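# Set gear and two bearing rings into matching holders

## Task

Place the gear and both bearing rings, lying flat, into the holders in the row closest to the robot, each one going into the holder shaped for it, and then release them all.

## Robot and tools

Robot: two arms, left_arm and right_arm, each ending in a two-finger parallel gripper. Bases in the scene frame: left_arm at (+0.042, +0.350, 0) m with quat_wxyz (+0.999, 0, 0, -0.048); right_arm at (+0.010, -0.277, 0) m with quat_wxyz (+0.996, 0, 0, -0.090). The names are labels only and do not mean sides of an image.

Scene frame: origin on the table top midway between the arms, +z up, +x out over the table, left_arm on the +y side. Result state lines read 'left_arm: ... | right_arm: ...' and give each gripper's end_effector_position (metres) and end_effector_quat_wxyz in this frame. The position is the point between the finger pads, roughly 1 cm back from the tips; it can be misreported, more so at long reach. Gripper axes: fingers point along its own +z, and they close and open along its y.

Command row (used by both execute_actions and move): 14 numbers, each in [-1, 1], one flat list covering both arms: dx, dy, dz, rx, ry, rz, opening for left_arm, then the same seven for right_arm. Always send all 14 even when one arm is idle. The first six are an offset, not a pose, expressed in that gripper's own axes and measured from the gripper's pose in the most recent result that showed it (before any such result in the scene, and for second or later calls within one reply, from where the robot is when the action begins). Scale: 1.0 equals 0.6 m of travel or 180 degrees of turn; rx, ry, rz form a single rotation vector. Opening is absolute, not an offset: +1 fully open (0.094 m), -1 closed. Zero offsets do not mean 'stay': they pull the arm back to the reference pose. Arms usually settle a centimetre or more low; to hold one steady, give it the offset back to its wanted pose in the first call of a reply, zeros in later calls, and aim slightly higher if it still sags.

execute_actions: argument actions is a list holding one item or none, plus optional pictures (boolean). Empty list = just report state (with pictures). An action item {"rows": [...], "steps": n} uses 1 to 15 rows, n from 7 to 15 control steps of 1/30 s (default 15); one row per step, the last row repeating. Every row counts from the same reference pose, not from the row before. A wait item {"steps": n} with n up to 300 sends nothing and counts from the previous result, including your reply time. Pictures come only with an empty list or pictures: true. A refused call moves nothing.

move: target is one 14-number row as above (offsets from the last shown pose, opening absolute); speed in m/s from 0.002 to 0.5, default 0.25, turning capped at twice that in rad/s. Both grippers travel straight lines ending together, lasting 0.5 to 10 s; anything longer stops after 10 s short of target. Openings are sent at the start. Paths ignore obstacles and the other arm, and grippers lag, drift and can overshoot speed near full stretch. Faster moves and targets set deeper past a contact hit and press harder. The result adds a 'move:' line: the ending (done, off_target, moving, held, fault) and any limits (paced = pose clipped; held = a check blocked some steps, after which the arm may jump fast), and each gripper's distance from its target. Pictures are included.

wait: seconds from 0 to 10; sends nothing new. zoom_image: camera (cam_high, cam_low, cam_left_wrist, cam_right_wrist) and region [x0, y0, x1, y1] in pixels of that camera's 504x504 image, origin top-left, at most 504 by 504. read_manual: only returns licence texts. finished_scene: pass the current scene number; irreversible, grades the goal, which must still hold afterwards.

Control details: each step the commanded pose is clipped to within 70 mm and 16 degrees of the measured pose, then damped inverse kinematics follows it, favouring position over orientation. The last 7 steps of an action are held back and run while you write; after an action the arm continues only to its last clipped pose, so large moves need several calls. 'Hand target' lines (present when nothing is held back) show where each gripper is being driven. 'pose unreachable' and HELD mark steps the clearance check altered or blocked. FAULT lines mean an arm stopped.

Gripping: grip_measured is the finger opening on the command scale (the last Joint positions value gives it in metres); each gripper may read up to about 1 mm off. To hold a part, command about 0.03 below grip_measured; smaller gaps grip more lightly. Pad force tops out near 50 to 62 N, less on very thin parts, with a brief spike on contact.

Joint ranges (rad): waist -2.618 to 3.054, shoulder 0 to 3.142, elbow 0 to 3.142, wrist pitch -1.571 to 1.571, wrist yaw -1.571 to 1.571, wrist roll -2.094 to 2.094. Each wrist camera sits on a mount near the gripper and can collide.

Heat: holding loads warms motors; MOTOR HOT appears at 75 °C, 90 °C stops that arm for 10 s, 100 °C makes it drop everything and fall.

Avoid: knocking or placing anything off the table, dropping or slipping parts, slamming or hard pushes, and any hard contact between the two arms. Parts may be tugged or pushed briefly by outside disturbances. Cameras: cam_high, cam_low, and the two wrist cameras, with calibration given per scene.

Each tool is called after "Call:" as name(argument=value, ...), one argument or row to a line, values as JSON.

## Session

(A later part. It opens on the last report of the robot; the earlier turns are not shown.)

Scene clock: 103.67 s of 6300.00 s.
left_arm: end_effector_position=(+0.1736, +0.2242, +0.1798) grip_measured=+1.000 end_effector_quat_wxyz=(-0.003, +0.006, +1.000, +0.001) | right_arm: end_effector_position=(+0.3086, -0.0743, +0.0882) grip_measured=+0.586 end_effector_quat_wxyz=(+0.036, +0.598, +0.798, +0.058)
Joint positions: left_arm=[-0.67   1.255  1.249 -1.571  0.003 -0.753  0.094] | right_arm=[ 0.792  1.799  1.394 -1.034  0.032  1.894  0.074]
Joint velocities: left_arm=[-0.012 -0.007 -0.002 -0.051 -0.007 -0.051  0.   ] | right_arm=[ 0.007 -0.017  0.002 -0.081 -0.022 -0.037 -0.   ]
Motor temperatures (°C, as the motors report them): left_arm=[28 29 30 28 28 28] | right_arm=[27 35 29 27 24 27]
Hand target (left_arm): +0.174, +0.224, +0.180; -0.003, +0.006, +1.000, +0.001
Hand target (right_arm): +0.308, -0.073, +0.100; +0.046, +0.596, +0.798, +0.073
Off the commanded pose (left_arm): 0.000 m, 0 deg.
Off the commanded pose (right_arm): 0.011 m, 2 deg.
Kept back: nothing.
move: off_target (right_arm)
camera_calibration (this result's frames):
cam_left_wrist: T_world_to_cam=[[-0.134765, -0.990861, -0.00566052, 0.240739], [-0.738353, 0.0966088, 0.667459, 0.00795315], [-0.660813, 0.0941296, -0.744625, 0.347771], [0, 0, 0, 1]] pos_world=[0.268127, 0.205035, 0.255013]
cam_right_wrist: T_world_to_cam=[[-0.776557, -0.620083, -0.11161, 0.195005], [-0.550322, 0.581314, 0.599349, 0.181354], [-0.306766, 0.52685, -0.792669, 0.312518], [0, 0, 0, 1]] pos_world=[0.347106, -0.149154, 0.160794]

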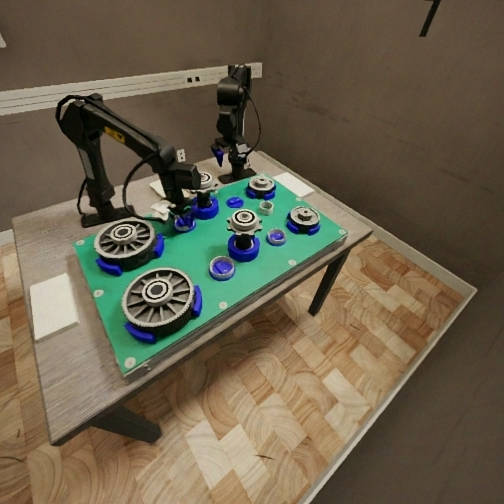

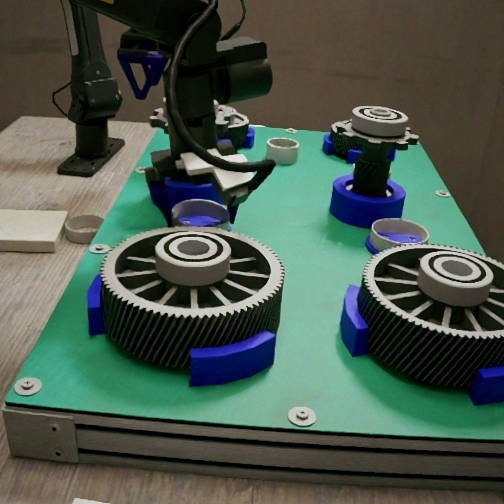

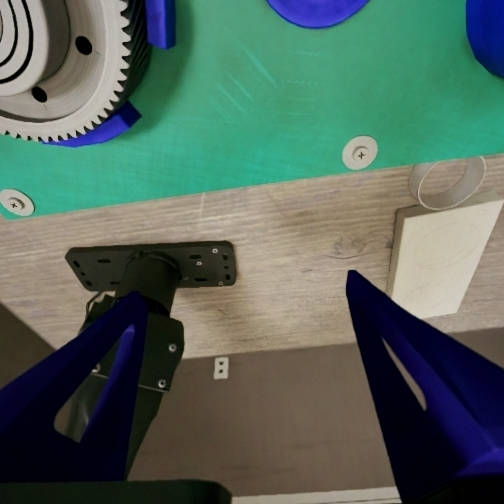

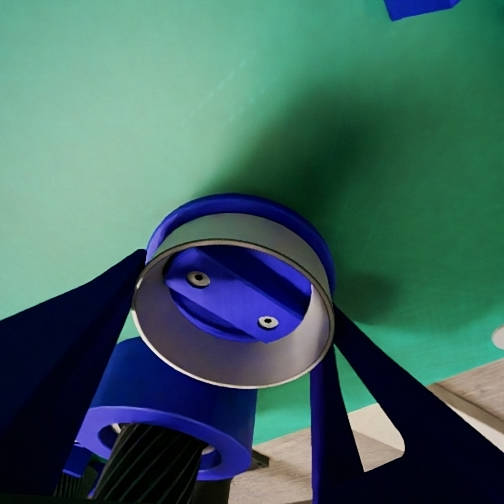

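Call:
move(
  target=[0,0,0,0,0,0,1,0,0,0,0,0,0,0.68],
)

Call:
move(
  target=[0,0,0,0,0,0,1,-0.02,0.02,-0.15,0.04,0,0,1],
  speed=0.1,
)

Call:
move(
  target=[0.065,-0.31,0.11,0,0,0.1,1,-0.4,0,0,0,0,-0.3,1],
)

Scene clock: 104.63 s of 6300.00 s.
left_arm: end_effector_position=(+0.1736, +0.2242, +0.1798) grip_measured=+1.000 end_effector_quat_wxyz=(-0.003, +0.006, +1.000, +0.001) | right_arm: end_effector_position=(+0.3085, -0.0740, +0.0884) grip_measured=+0.678 end_effector_quat_wxyz=(+0.035, +0.598, +0.798, +0.058)
Joint positions: left_arm=[-0.67   1.255  1.249 -1.571  0.003 -0.753  0.094] | right_arm=[ 0.792  1.798  1.394 -1.033  0.03   1.894  0.079]
Joint velocities: left_arm=[-0.002 -0.012 -0.012 -0.037 -0.081 -0.051  0.   ] | right_arm=[ 0.002  0.002  0.002 -0.022 -0.022  0.037 -0.   ]
Motor temperatures (°C, as the motors report them): left_arm=[28 29 30 28 28 28] | right_arm=[27 35 29 27 24 27]
Hand target (left_arm): +0.174, +0.224, +0.180; -0.003, +0.006, +1.000, +0.001
Hand target (right_arm): +0.309, -0.074, +0.088; +0.036, +0.598, +0.798, +0.058
Off the commanded pose (left_arm): 0.000 m, 0 deg.
Off the commanded pose (right_arm): 0.000 m, 0 deg.
Kept back: nothing.
move: done
camera_calibration (this result's frames):
cam_left_wrist: T_world_to_cam=[[-0.134765, -0.990861, -0.00566052, 0.240739], [-0.738353, 0.0966088, 0.667459, 0.00795315], [-0.660813, 0.0941296, -0.744625, 0.347771], [0, 0, 0, 1]] pos_world=[0.268127, 0.205035, 0.255013]
cam_right_wrist: T_world_to_cam=[[-0.776459, -0.620052, -0.112461, 0.195191], [-0.550294, 0.580198, 0.600456, 0.180881], [-0.307064, 0.528116, -0.79171, 0.312555], [0, 0, 0, 1]] pos_world=[0.34707, -0.148984, 0.160793]

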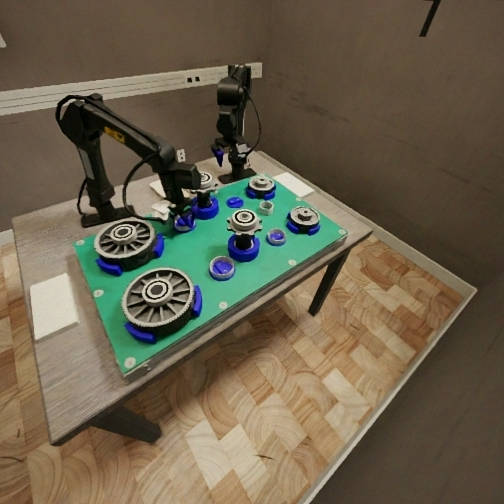

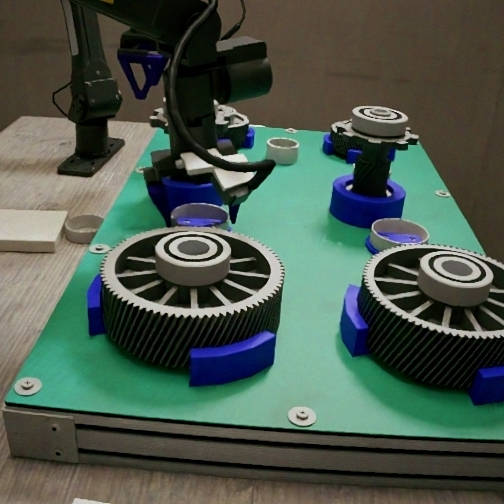

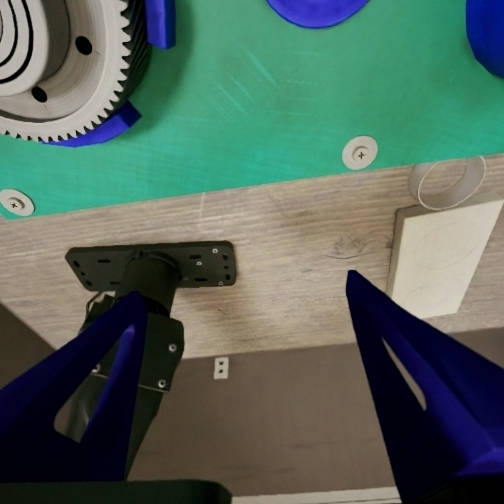

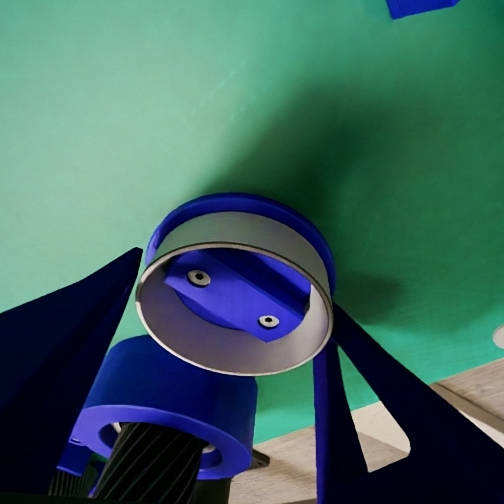

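Scene clock: 106.17 s of 6300.00 s.
left_arm: end_effector_position=(+0.1736, +0.2242, +0.1798) grip_measured=+1.000 end_effector_quat_wxyz=(-0.003, +0.006, +1.000, +0.001) | right_arm: end_effector_position=(+0.3085, -0.0856, +0.1731) grip_measured=+1.000 end_effector_quat_wxyz=(-0.005, +0.599, +0.801, +0.005)
Joint positions: left_arm=[-0.67   1.255  1.249 -1.571  0.003 -0.753  0.094] | right_arm=[ 0.743  1.908  1.882 -1.54  -0.012  1.846  0.094]
Joint velocities: left_arm=[-0.017  0.012  0.007  0.007  0.095 -0.125  0.   ] | right_arm=[-0.002 -0.012 -0.002 -0.022 -0.022  0.007  0.   ]
Motor temperatures (°C, as the motors report them): left_arm=[28 29 30 28 28 28] | right_arm=[27 35 30 27 24 27]
Hand target (left_arm): +0.174, +0.224, +0.180; -0.003, +0.006, +1.000, +0.001
Hand target (right_arm): +0.312, -0.087, +0.178; -0.002, +0.599, +0.801, +0.008
Off the commanded pose (left_arm): 0.000 m, 0 deg.
Off the commanded pose (right_arm): 0.007 m, 0 deg.
Kept back: nothing.
move: done
camera_calibration (this result's frames):
cam_left_wrist: T_world_to_cam=[[-0.134765, -0.990861, -0.00566052, 0.240739], [-0.738353, 0.0966088, 0.667459, 0.00795315], [-0.660813, 0.0941296, -0.744625, 0.347771], [0, 0, 0, 1]] pos_world=[0.268127, 0.205035, 0.255013]
cam_right_wrist: T_world_to_cam=[[-0.781119, -0.624275, 0.0115732, 0.177113], [-0.47198, 0.602492, 0.643614, 0.10708], [-0.408765, 0.497277, -0.765263, 0.409941], [0, 0, 0, 1]] pos_world=[0.356455, -0.157802, 0.242745]

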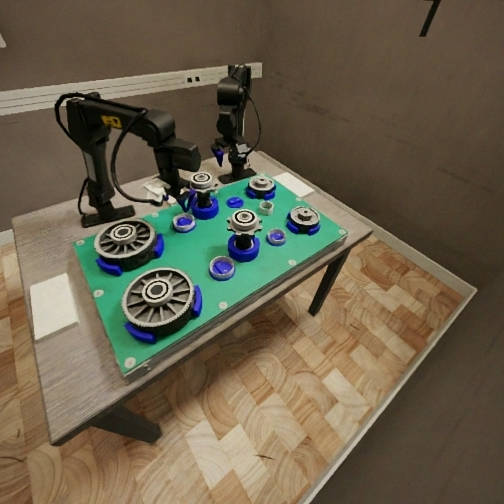

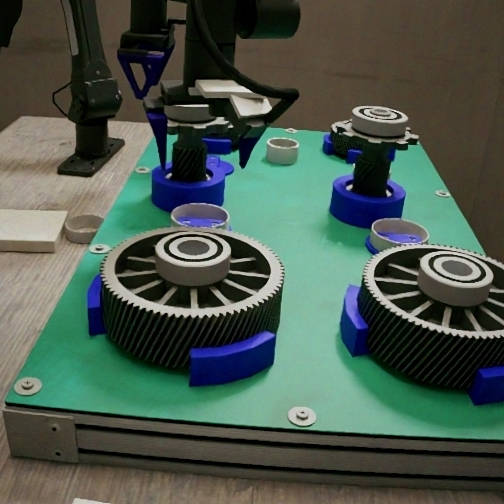

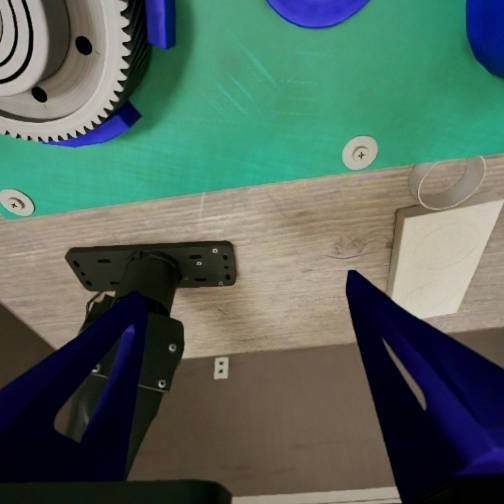

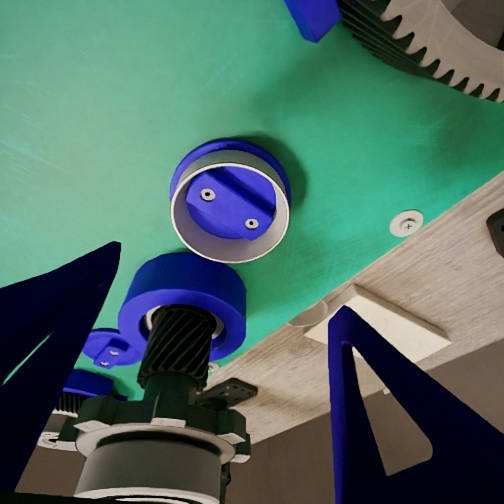

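Scene clock: 108.70 s of 6300.00 s.
left_arm: end_effector_position=(+0.1366, +0.0413, +0.1249) grip_measured=+1.000 end_effector_quat_wxyz=(+0.017, +0.164, +0.986, -0.003) | right_arm: end_effector_position=(+0.3729, -0.3165, +0.1630) grip_measured=+1.000 end_effector_quat_wxyz=(-0.013, +0.174, +0.985, +0.003)
Joint positions: left_arm=[-1.197  1.745  1.483 -1.29  -0.028 -0.962  0.094] | right_arm=[ 0.067  1.977  1.938 -1.557 -0.008  0.235  0.094]
Joint velocities: left_arm=[ 0.002  0.007  0.007 -0.022  0.037  0.022  0.   ] | right_arm=[ 0.007 -0.017  0.007 -0.007  0.037  0.051  0.   ]
Motor temperatures (°C, as the motors report them): left_arm=[28 29 31 28 28 28] | right_arm=[27 35 30 27 24 27]
Hand target (left_arm): +0.136, +0.038, +0.119; +0.002, +0.163, +0.987, -0.001
Hand target (right_arm): +0.378, -0.317, +0.169; -0.003, +0.170, +0.985, +0.004
Off the commanded pose (left_arm): 0.012 m, 2 deg.
Off the commanded pose (right_arm): 0.008 m, 1 deg.
Kept back: nothing.
move: off_target (left_arm)
camera_calibration (this result's frames):
cam_left_wrist: T_world_to_cam=[[-0.436794, -0.899521, -0.00856103, 0.0920654], [-0.695624, 0.33172, 0.637236, 0.0231902], [-0.570367, 0.284296, -0.770621, 0.282691], [0, 0, 0, 1]] pos_world=[0.217583, -0.00524582, 0.203858]
cam_right_wrist: T_world_to_cam=[[0.0380647, -0.999254, 0.00650048, -0.339961], [-0.756448, -0.0245637, 0.653592, 0.189023], [-0.652945, -0.0297961, -0.756819, 0.466175], [0, 0, 0, 1]] pos_world=[0.460313, -0.321174, 0.231476]

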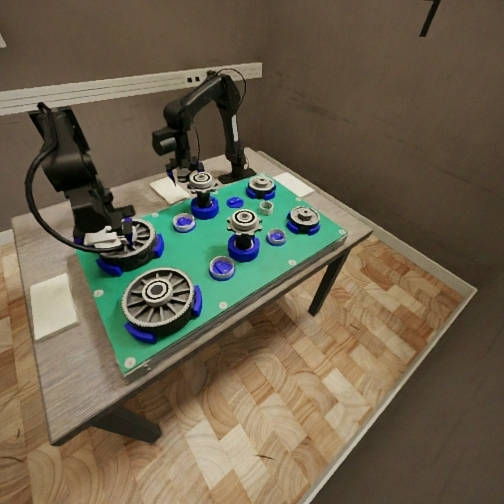

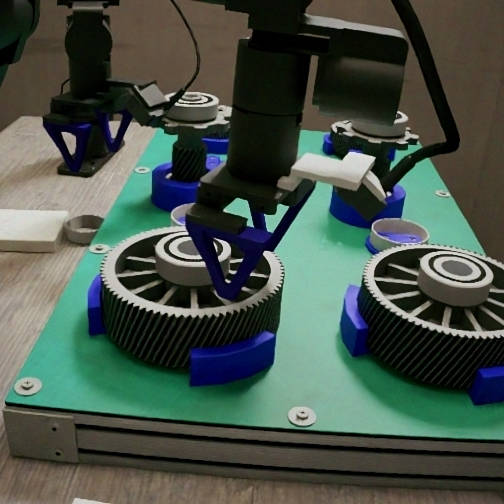

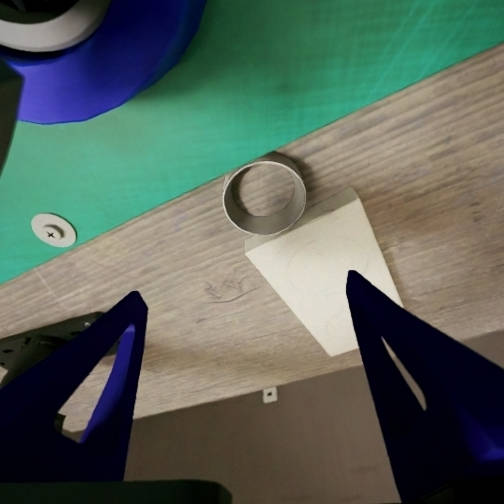

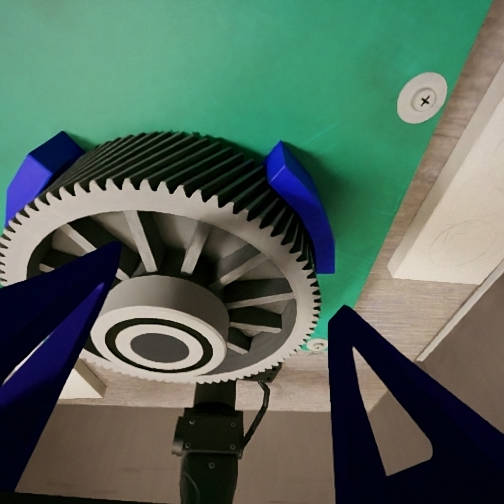

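Call:
move(
  target=[0.007,-0.027,0.1,0,0.01,-0.06,0.75,0,0,0,0,0,0,1],
  speed=0.08,
)

Scene clock: 110.57 s of 6300.00 s.
left_arm: end_effector_position=(+0.1539, +0.0047, +0.1120) grip_measured=+0.752 end_effector_quat_wxyz=(+0.076, +0.071, +0.992, -0.066) | right_arm: end_effector_position=(+0.3726, -0.3165, +0.1630) grip_measured=+1.000 end_effector_quat_wxyz=(-0.014, +0.173, +0.985, +0.003)
Joint positions: left_arm=[-1.214  1.753  1.424 -1.066 -0.1   -1.158  0.082] | right_arm=[ 0.067  1.977  1.938 -1.558 -0.008  0.233  0.094]
Joint velocities: left_arm=[ 0.002  0.012  0.017 -0.007  0.037 -0.007 -0.   ] | right_arm=[ 0.002 -0.012 -0.002 -0.007 -0.066 -0.037  0.   ]
Motor temperatures (°C, as the motors report them): left_arm=[28 29 30 28 29 28] | right_arm=[27 34 30 27 24 27]
Hand target (left_arm): +0.130, +0.028, +0.071; +0.003, +0.067, +0.998, -0.001
Hand target (right_arm): +0.373, -0.317, +0.163; -0.013, +0.174, +0.985, +0.003
Off the commanded pose (left_arm): 0.058 m, 11 deg.
Off the commanded pose (right_arm): 0.000 m, 0 deg.
Kept back: nothing.
move: off_target (left_arm)
camera_calibration (this result's frames):
cam_left_wrist: T_world_to_cam=[[-0.268962, -0.958429, 0.0952576, 0.0294323], [-0.807569, 0.278307, 0.519979, 0.0862015], [-0.524873, 0.0629275, -0.848851, 0.295848], [0, 0, 0, 1]] pos_world=[0.232812, -0.0143987, 0.203504]
cam_right_wrist: T_world_to_cam=[[0.040358, -0.999166, 0.00626835, -0.340707], [-0.755662, -0.0264169, 0.654428, 0.187789], [-0.653717, -0.0311482, -0.756098, 0.46574], [0, 0, 0, 1]] pos_world=[0.460117, -0.320955, 0.231386]

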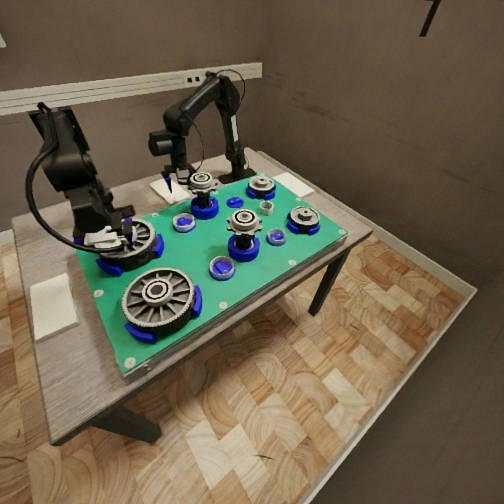

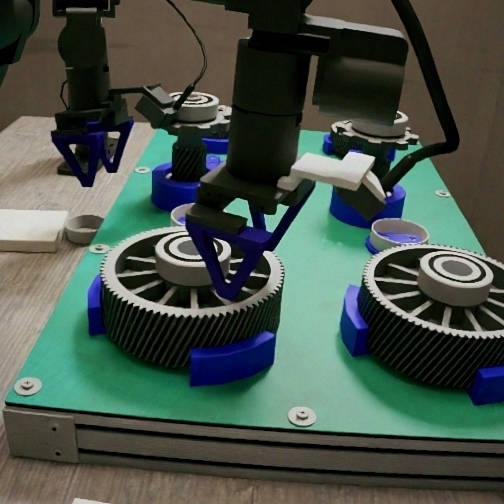

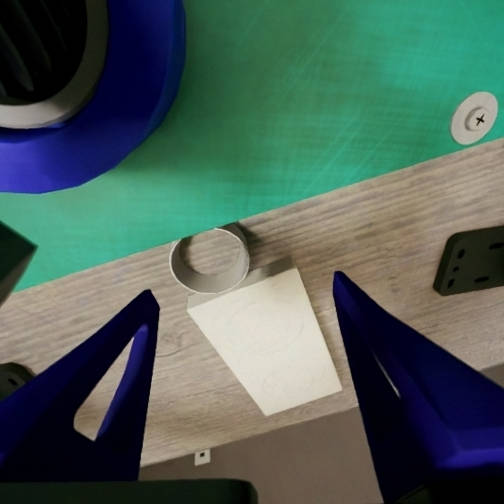

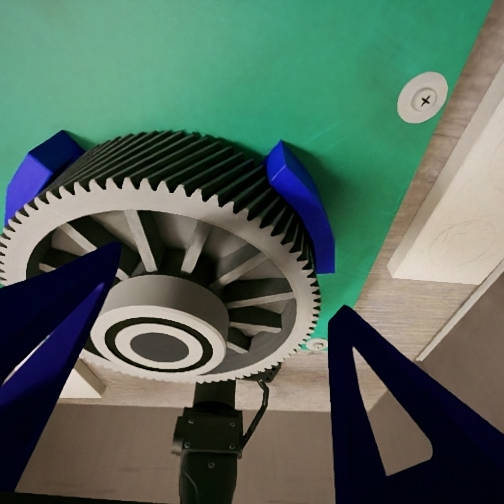

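Call:
move(
  target=[0.09,0.02,-0.04,-0.04,0.048,0.15,0.75,0,0,0,0,0,0,1],
  speed=0.1,
)

Call:
move(
  target=[0,0,0,0,0,0.8,0.75,0,0,0,0,0,0,1],
  speed=0.5,
)

Scene clock: 113.80 s of 6300.00 s.
left_arm: end_effector_position=(+0.1030, +0.0308, +0.1219) grip_measured=+0.752 end_effector_quat_wxyz=(+0.019, +0.292, +0.956, +0.022) | right_arm: end_effector_position=(+0.3726, -0.3165, +0.1630) grip_measured=+1.000 end_effector_quat_wxyz=(-0.014, +0.173, +0.985, +0.003)
Joint positions: left_arm=[-1.32   1.793  1.528 -1.329 -0.054 -0.823  0.082] | right_arm=[ 0.067  1.977  1.938 -1.558 -0.008  0.233  0.094]
Joint velocities: left_arm=[-0.002  0.002 -0.037 -0.051 -0.066 -0.022  0.   ] | right_arm=[ 0.007  0.002  0.007 -0.022  0.022 -0.022  0.   ]
Motor temperatures (°C, as the motors report them): left_arm=[28 30 31 28 29 28] | right_arm=[27 34 30 27 24 27]
Hand target (left_arm): +0.100, +0.027, +0.126; +0.020, +0.302, +0.953, +0.020
Hand target (right_arm): +0.373, -0.316, +0.163; -0.014, +0.173, +0.985, +0.003
Off the commanded pose (left_arm): 0.006 m, 1 deg.
Off the commanded pose (right_arm): 0.000 m, 0 deg.
Kept back: nothing.
move: done
camera_calibration (this result's frames):
cam_left_wrist: T_world_to_cam=[[-0.654173, -0.753958, -0.0600385, 0.0920927], [-0.599771, 0.468751, 0.648496, -0.0103051], [-0.460796, 0.460238, -0.758847, 0.246074], [0, 0, 0, 1]] pos_world=[0.167454, -0.0389882, 0.198945]
cam_right_wrist: T_world_to_cam=[[0.040358, -0.999166, 0.00626835, -0.340707], [-0.755662, -0.0264169, 0.654428, 0.187789], [-0.653717, -0.0311482, -0.756098, 0.46574], [0, 0, 0, 1]] pos_world=[0.460117, -0.320955, 0.231386]

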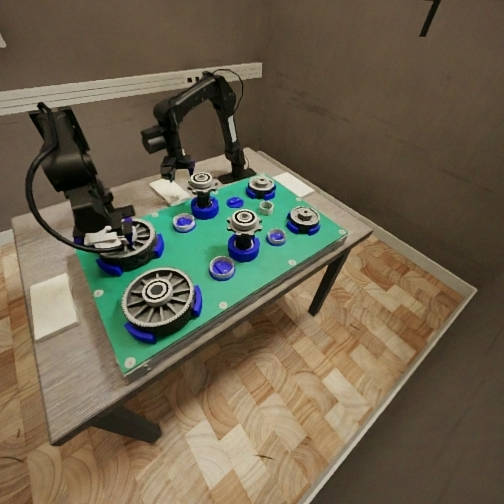

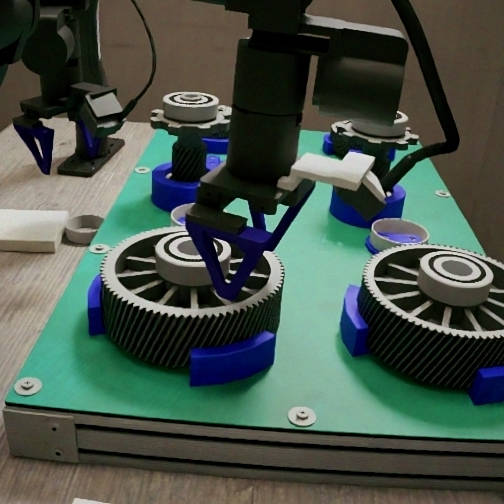

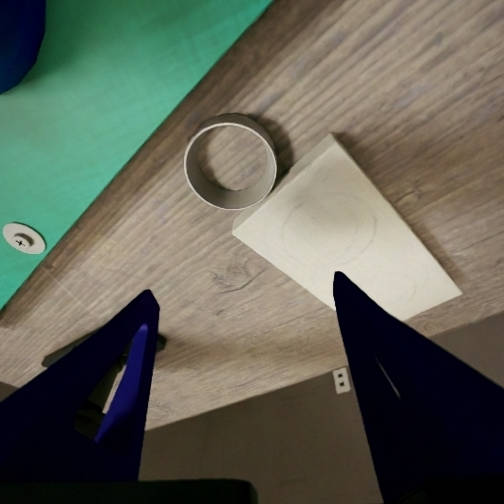

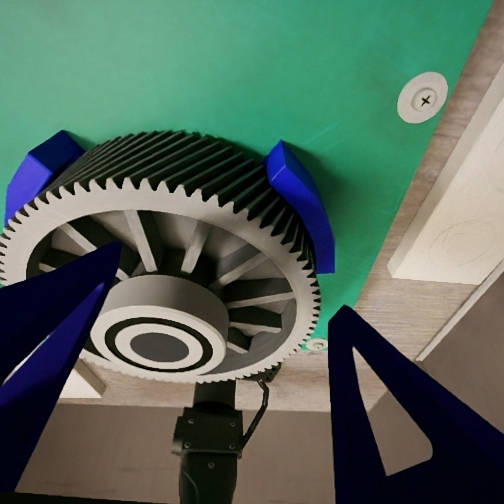

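Scene clock: 117.07 s of 6300.00 s.
left_arm: end_effector_position=(+0.1045, +0.0311, +0.1220) grip_measured=+0.752 end_effector_quat_wxyz=(-0.015, +0.999, +0.024, +0.029) | right_arm: end_effector_position=(+0.3726, -0.3165, +0.1630) grip_measured=+1.000 end_effector_quat_wxyz=(-0.014, +0.173, +0.985, +0.003)
Joint positions: left_arm=[-1.32   1.793  1.528 -1.329 -0.062  1.678  0.082] | right_arm=[ 0.067  1.977  1.938 -1.558 -0.008  0.233  0.094]
Joint velocities: left_arm=[-0.007 -0.007 -0.002  0.007  0.037  0.022  0.   ] | right_arm=[ 0.012  0.007 -0.002 -0.022  0.037  0.11   0.   ]
Motor temperatures (°C, as the motors report them): left_arm=[28 30 31 28 29 28] | right_arm=[27 34 29 27 24 27]
Hand target (left_arm): +0.103, +0.031, +0.122; -0.015, +0.999, +0.018, +0.025
Hand target (right_arm): +0.373, -0.316, +0.163; -0.014, +0.173, +0.985, +0.003
Off the commanded pose (left_arm): 0.001 m, 1 deg.
Off the commanded pose (right_arm): 0.000 m, 0 deg.
Kept back: nothing.
move: done
camera_calibration (this result's frames):
cam_left_wrist: T_world_to_cam=[[0.0734565, 0.996798, 0.0315821, -0.0483919], [0.707571, -0.0744071, 0.702713, -0.135902], [0.702813, -0.0292722, -0.710772, 0.134495], [0, 0, 0, 1]] pos_world=[0.00519039, 0.0420619, 0.192624]
cam_right_wrist: T_world_to_cam=[[0.040358, -0.999166, 0.00626835, -0.340707], [-0.755662, -0.0264169, 0.654428, 0.187789], [-0.653717, -0.0311482, -0.756098, 0.46574], [0, 0, 0, 1]] pos_world=[0.460117, -0.320955, 0.231386]

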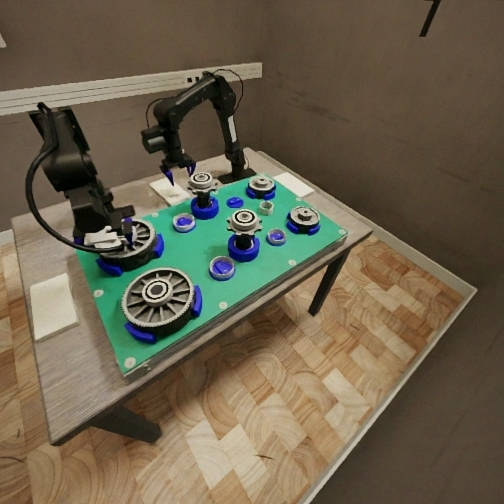

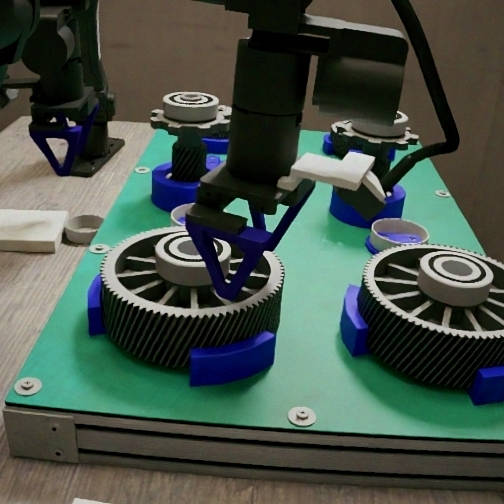

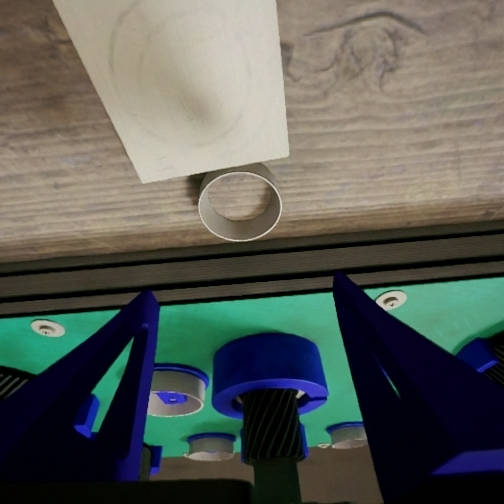

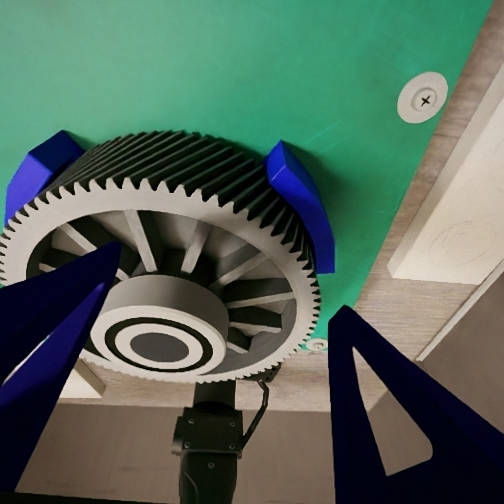

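Call:
move(
  target=[0.035,0,0.125,0,0,0,0.75,0,0,0,0,0,0,1],
  speed=0.08,
)

Scene clock: 118.80 s of 6300.00 s.
left_arm: end_effector_position=(+0.1265, +0.0302, +0.0531) grip_measured=+0.752 end_effector_quat_wxyz=(-0.010, +0.999, +0.025, +0.031) | right_arm: end_effector_position=(+0.3726, -0.3165, +0.1630) grip_measured=+1.000 end_effector_quat_wxyz=(-0.014, +0.173, +0.985, +0.003)
Joint positions: left_arm=[-1.256  1.842  1.313 -1.05  -0.065  1.74   0.082] | right_arm=[ 0.067  1.977  1.938 -1.558 -0.008  0.233  0.094]
Joint velocities: left_arm=[ 0.012  0.002  0.007  0.037 -0.051  0.007 -0.001] | right_arm=[0.002 0.012 0.002 0.022 0.037 0.037 0.   ]
Motor temperatures (°C, as the motors report them): left_arm=[28 30 30 28 29 28] | right_arm=[27 34 29 27 24 27]
Hand target (left_arm): +0.128, +0.034, +0.048; -0.016, +0.999, +0.024, +0.029
Hand target (right_arm): +0.373, -0.316, +0.163; -0.014, +0.173, +0.985, +0.003
Off the commanded pose (left_arm): 0.007 m, 1 deg.
Off the commanded pose (right_arm): 0.000 m, 0 deg.
Kept back: nothing.
move: done
camera_calibration (this result's frames):
cam_left_wrist: T_world_to_cam=[[0.071743, 0.997182, 0.021954, -0.0461775], [0.704863, -0.0662606, 0.706242, -0.10329], [0.705706, -0.0351933, -0.70763, 0.0696436], [0, 0, 0, 1]] pos_world=[0.0269704, 0.0416543, 0.123244]
cam_right_wrist: T_world_to_cam=[[0.040358, -0.999166, 0.00626835, -0.340707], [-0.755662, -0.0264169, 0.654428, 0.187789], [-0.653717, -0.0311482, -0.756098, 0.46574], [0, 0, 0, 1]] pos_world=[0.460117, -0.320955, 0.231386]

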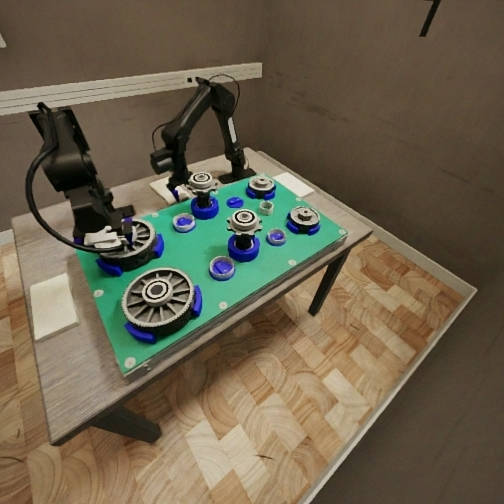

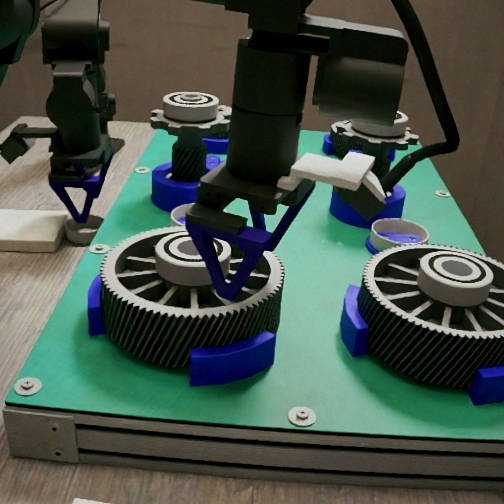

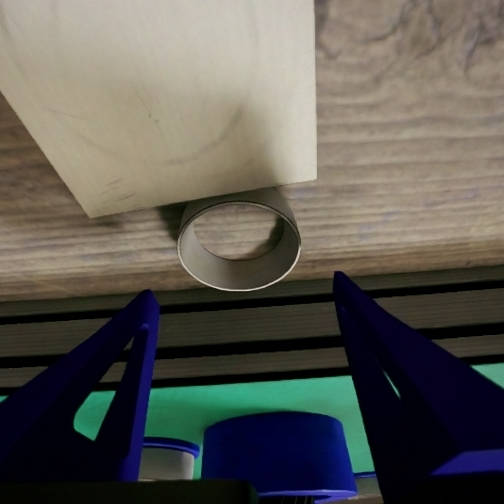

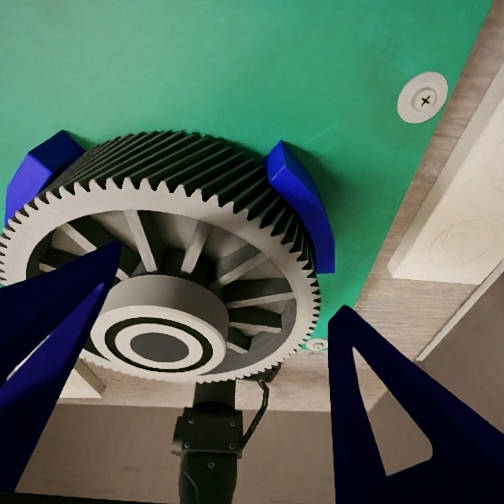

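Call:
move(
  target=[-0.01,0,0.052,0,0,0,0.75,0,0,0,0,0,0,1],
  speed=0.04,
)

Call:
move(
  target=[0,0,0,0,0,0,0.24,0,0,0,0,0,0,1],
)

Scene clock: 120.27 s of 6300.00 s.
left_arm: end_effector_position=(+0.1274, +0.0273, +0.0277) grip_measured=+0.752 end_effector_quat_wxyz=(-0.003, +0.999, +0.027, +0.033) | right_arm: end_effector_position=(+0.3726, -0.3165, +0.1630) grip_measured=+1.000 end_effector_quat_wxyz=(-0.014, +0.173, +0.985, +0.003)
Joint positions: left_arm=[-1.256  1.872  1.246 -0.939 -0.066  1.737  0.082] | right_arm=[ 0.067  1.977  1.938 -1.558 -0.008  0.233  0.094]
Joint velocities: left_arm=[-0.007 -0.017  0.022 -0.007 -0.066 -0.022  0.001] | right_arm=[-0.017 -0.007 -0.002 -0.022 -0.007 -0.11   0.   ]
Motor temperatures (°C, as the motors report them): left_arm=[28 31 30 28 28 28] | right_arm=[27 34 29 27 24 27]
Hand target (left_arm): +0.122, +0.030, +0.022; -0.010, +0.999, +0.025, +0.031
Hand target (right_arm): +0.373, -0.316, +0.163; -0.014, +0.173, +0.985, +0.003
Off the commanded pose (left_arm): 0.008 m, 1 deg.
Off the commanded pose (right_arm): 0.000 m, 0 deg.
Kept back: nothing.
move: done
camera_calibration (this result's frames):
cam_left_wrist: T_world_to_cam=[[0.0686423, 0.997605, 0.00856684, -0.0420646], [0.702044, -0.0544032, 0.710052, -0.0861581], [0.708818, -0.0427253, -0.704097, 0.0506289], [0, 0, 0, 1]] pos_world=[0.0274876, 0.0394397, 0.0971847]
cam_right_wrist: T_world_to_cam=[[0.040358, -0.999166, 0.00626835, -0.340707], [-0.755662, -0.0264169, 0.654428, 0.187789], [-0.653717, -0.0311482, -0.756098, 0.46574], [0, 0, 0, 1]] pos_world=[0.460117, -0.320955, 0.231386]

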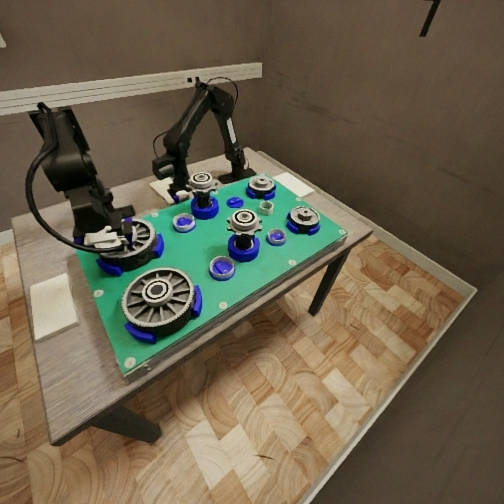

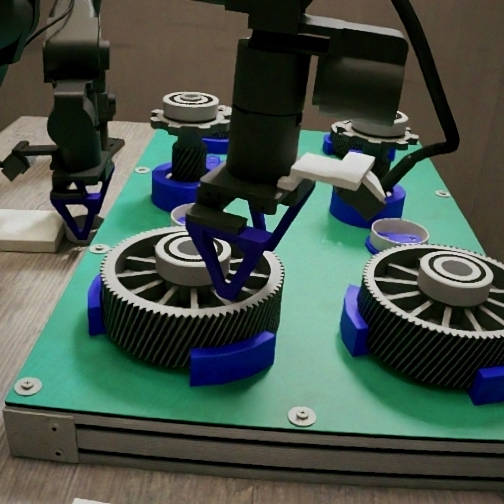

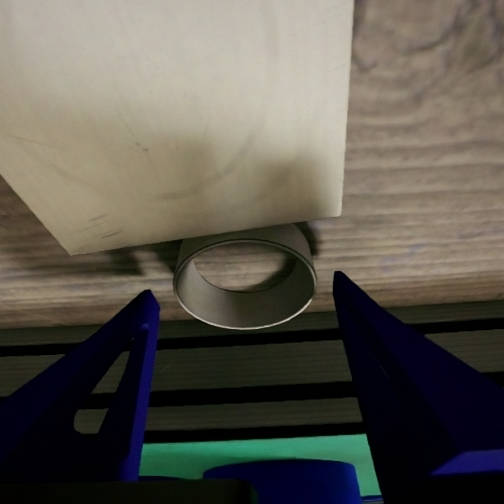

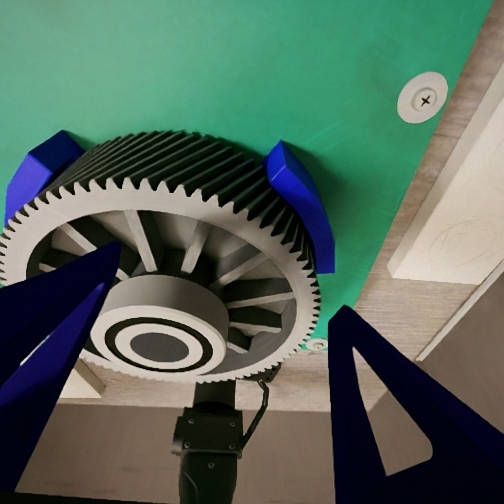

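Scene clock: 120.77 s of 6300.00 s.
left_arm: end_effector_position=(+0.1276, +0.0272, +0.0277) grip_measured=+0.273 end_effector_quat_wxyz=(-0.003, +0.999, +0.027, +0.034) | right_arm: end_effector_position=(+0.3726, -0.3165, +0.1630) grip_measured=+1.000 end_effector_quat_wxyz=(-0.014, +0.173, +0.985, +0.003)
Joint positions: left_arm=[-1.256  1.872  1.246 -0.938 -0.067  1.737  0.06 ] | right_arm=[ 0.067  1.977  1.938 -1.558 -0.008  0.233  0.094]
Joint velocities: left_arm=[-0.007  0.027 -0.002  0.081 -0.022  0.037  0.   ] | right_arm=[-0.012  0.012 -0.007 -0.037 -0.095 -0.007  0.   ]
Motor temperatures (°C, as the motors report them): left_arm=[28 31 30 28 28 28] | right_arm=[27 34 29 27 24 27]
Hand target (left_arm): +0.127, +0.027, +0.028; -0.004, +0.999, +0.027, +0.033
Hand target (right_arm): +0.373, -0.316, +0.163; -0.014, +0.173, +0.985, +0.003
Off the commanded pose (left_arm): 0.000 m, 0 deg.
Off the commanded pose (right_arm): 0.000 m, 0 deg.
Kept back: nothing.
move: done
camera_calibration (this result's frames):
cam_left_wrist: T_world_to_cam=[[0.0686245, 0.997609, 0.00816086, -0.0419277], [0.701133, -0.0540463, 0.710979, -0.0862636], [0.709721, -0.0430688, -0.703165, 0.0503314], [0, 0, 0, 1]] pos_world=[0.0276383, 0.039333, 0.0970651]
cam_right_wrist: T_world_to_cam=[[0.040358, -0.999166, 0.00626835, -0.340707], [-0.755662, -0.0264169, 0.654428, 0.187789], [-0.653717, -0.0311482, -0.756098, 0.46574], [0, 0, 0, 1]] pos_world=[0.460117, -0.320955, 0.231386]

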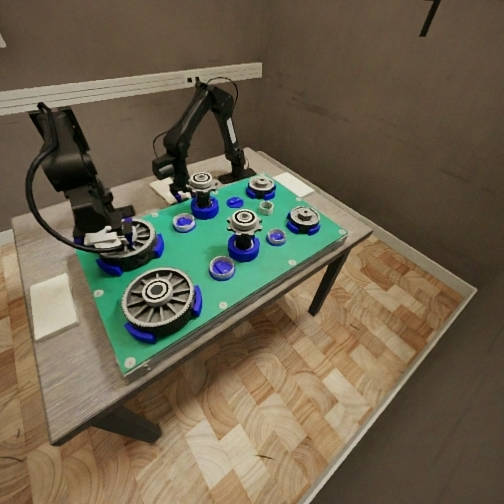

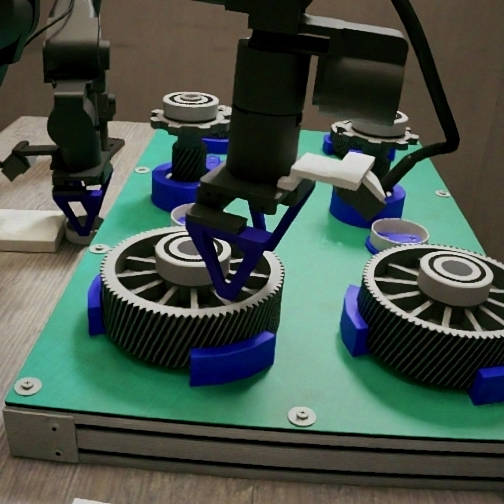

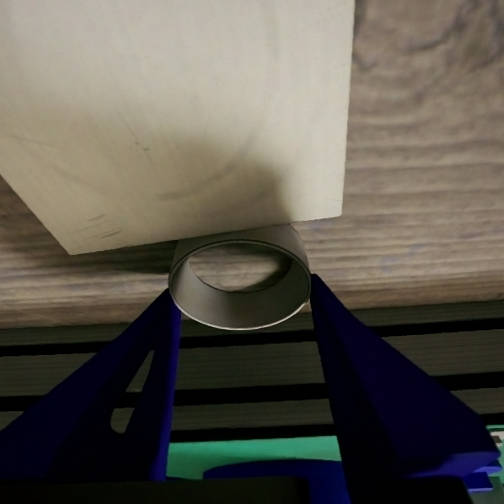

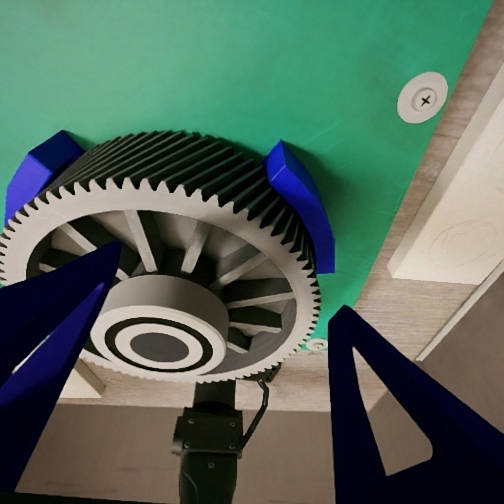

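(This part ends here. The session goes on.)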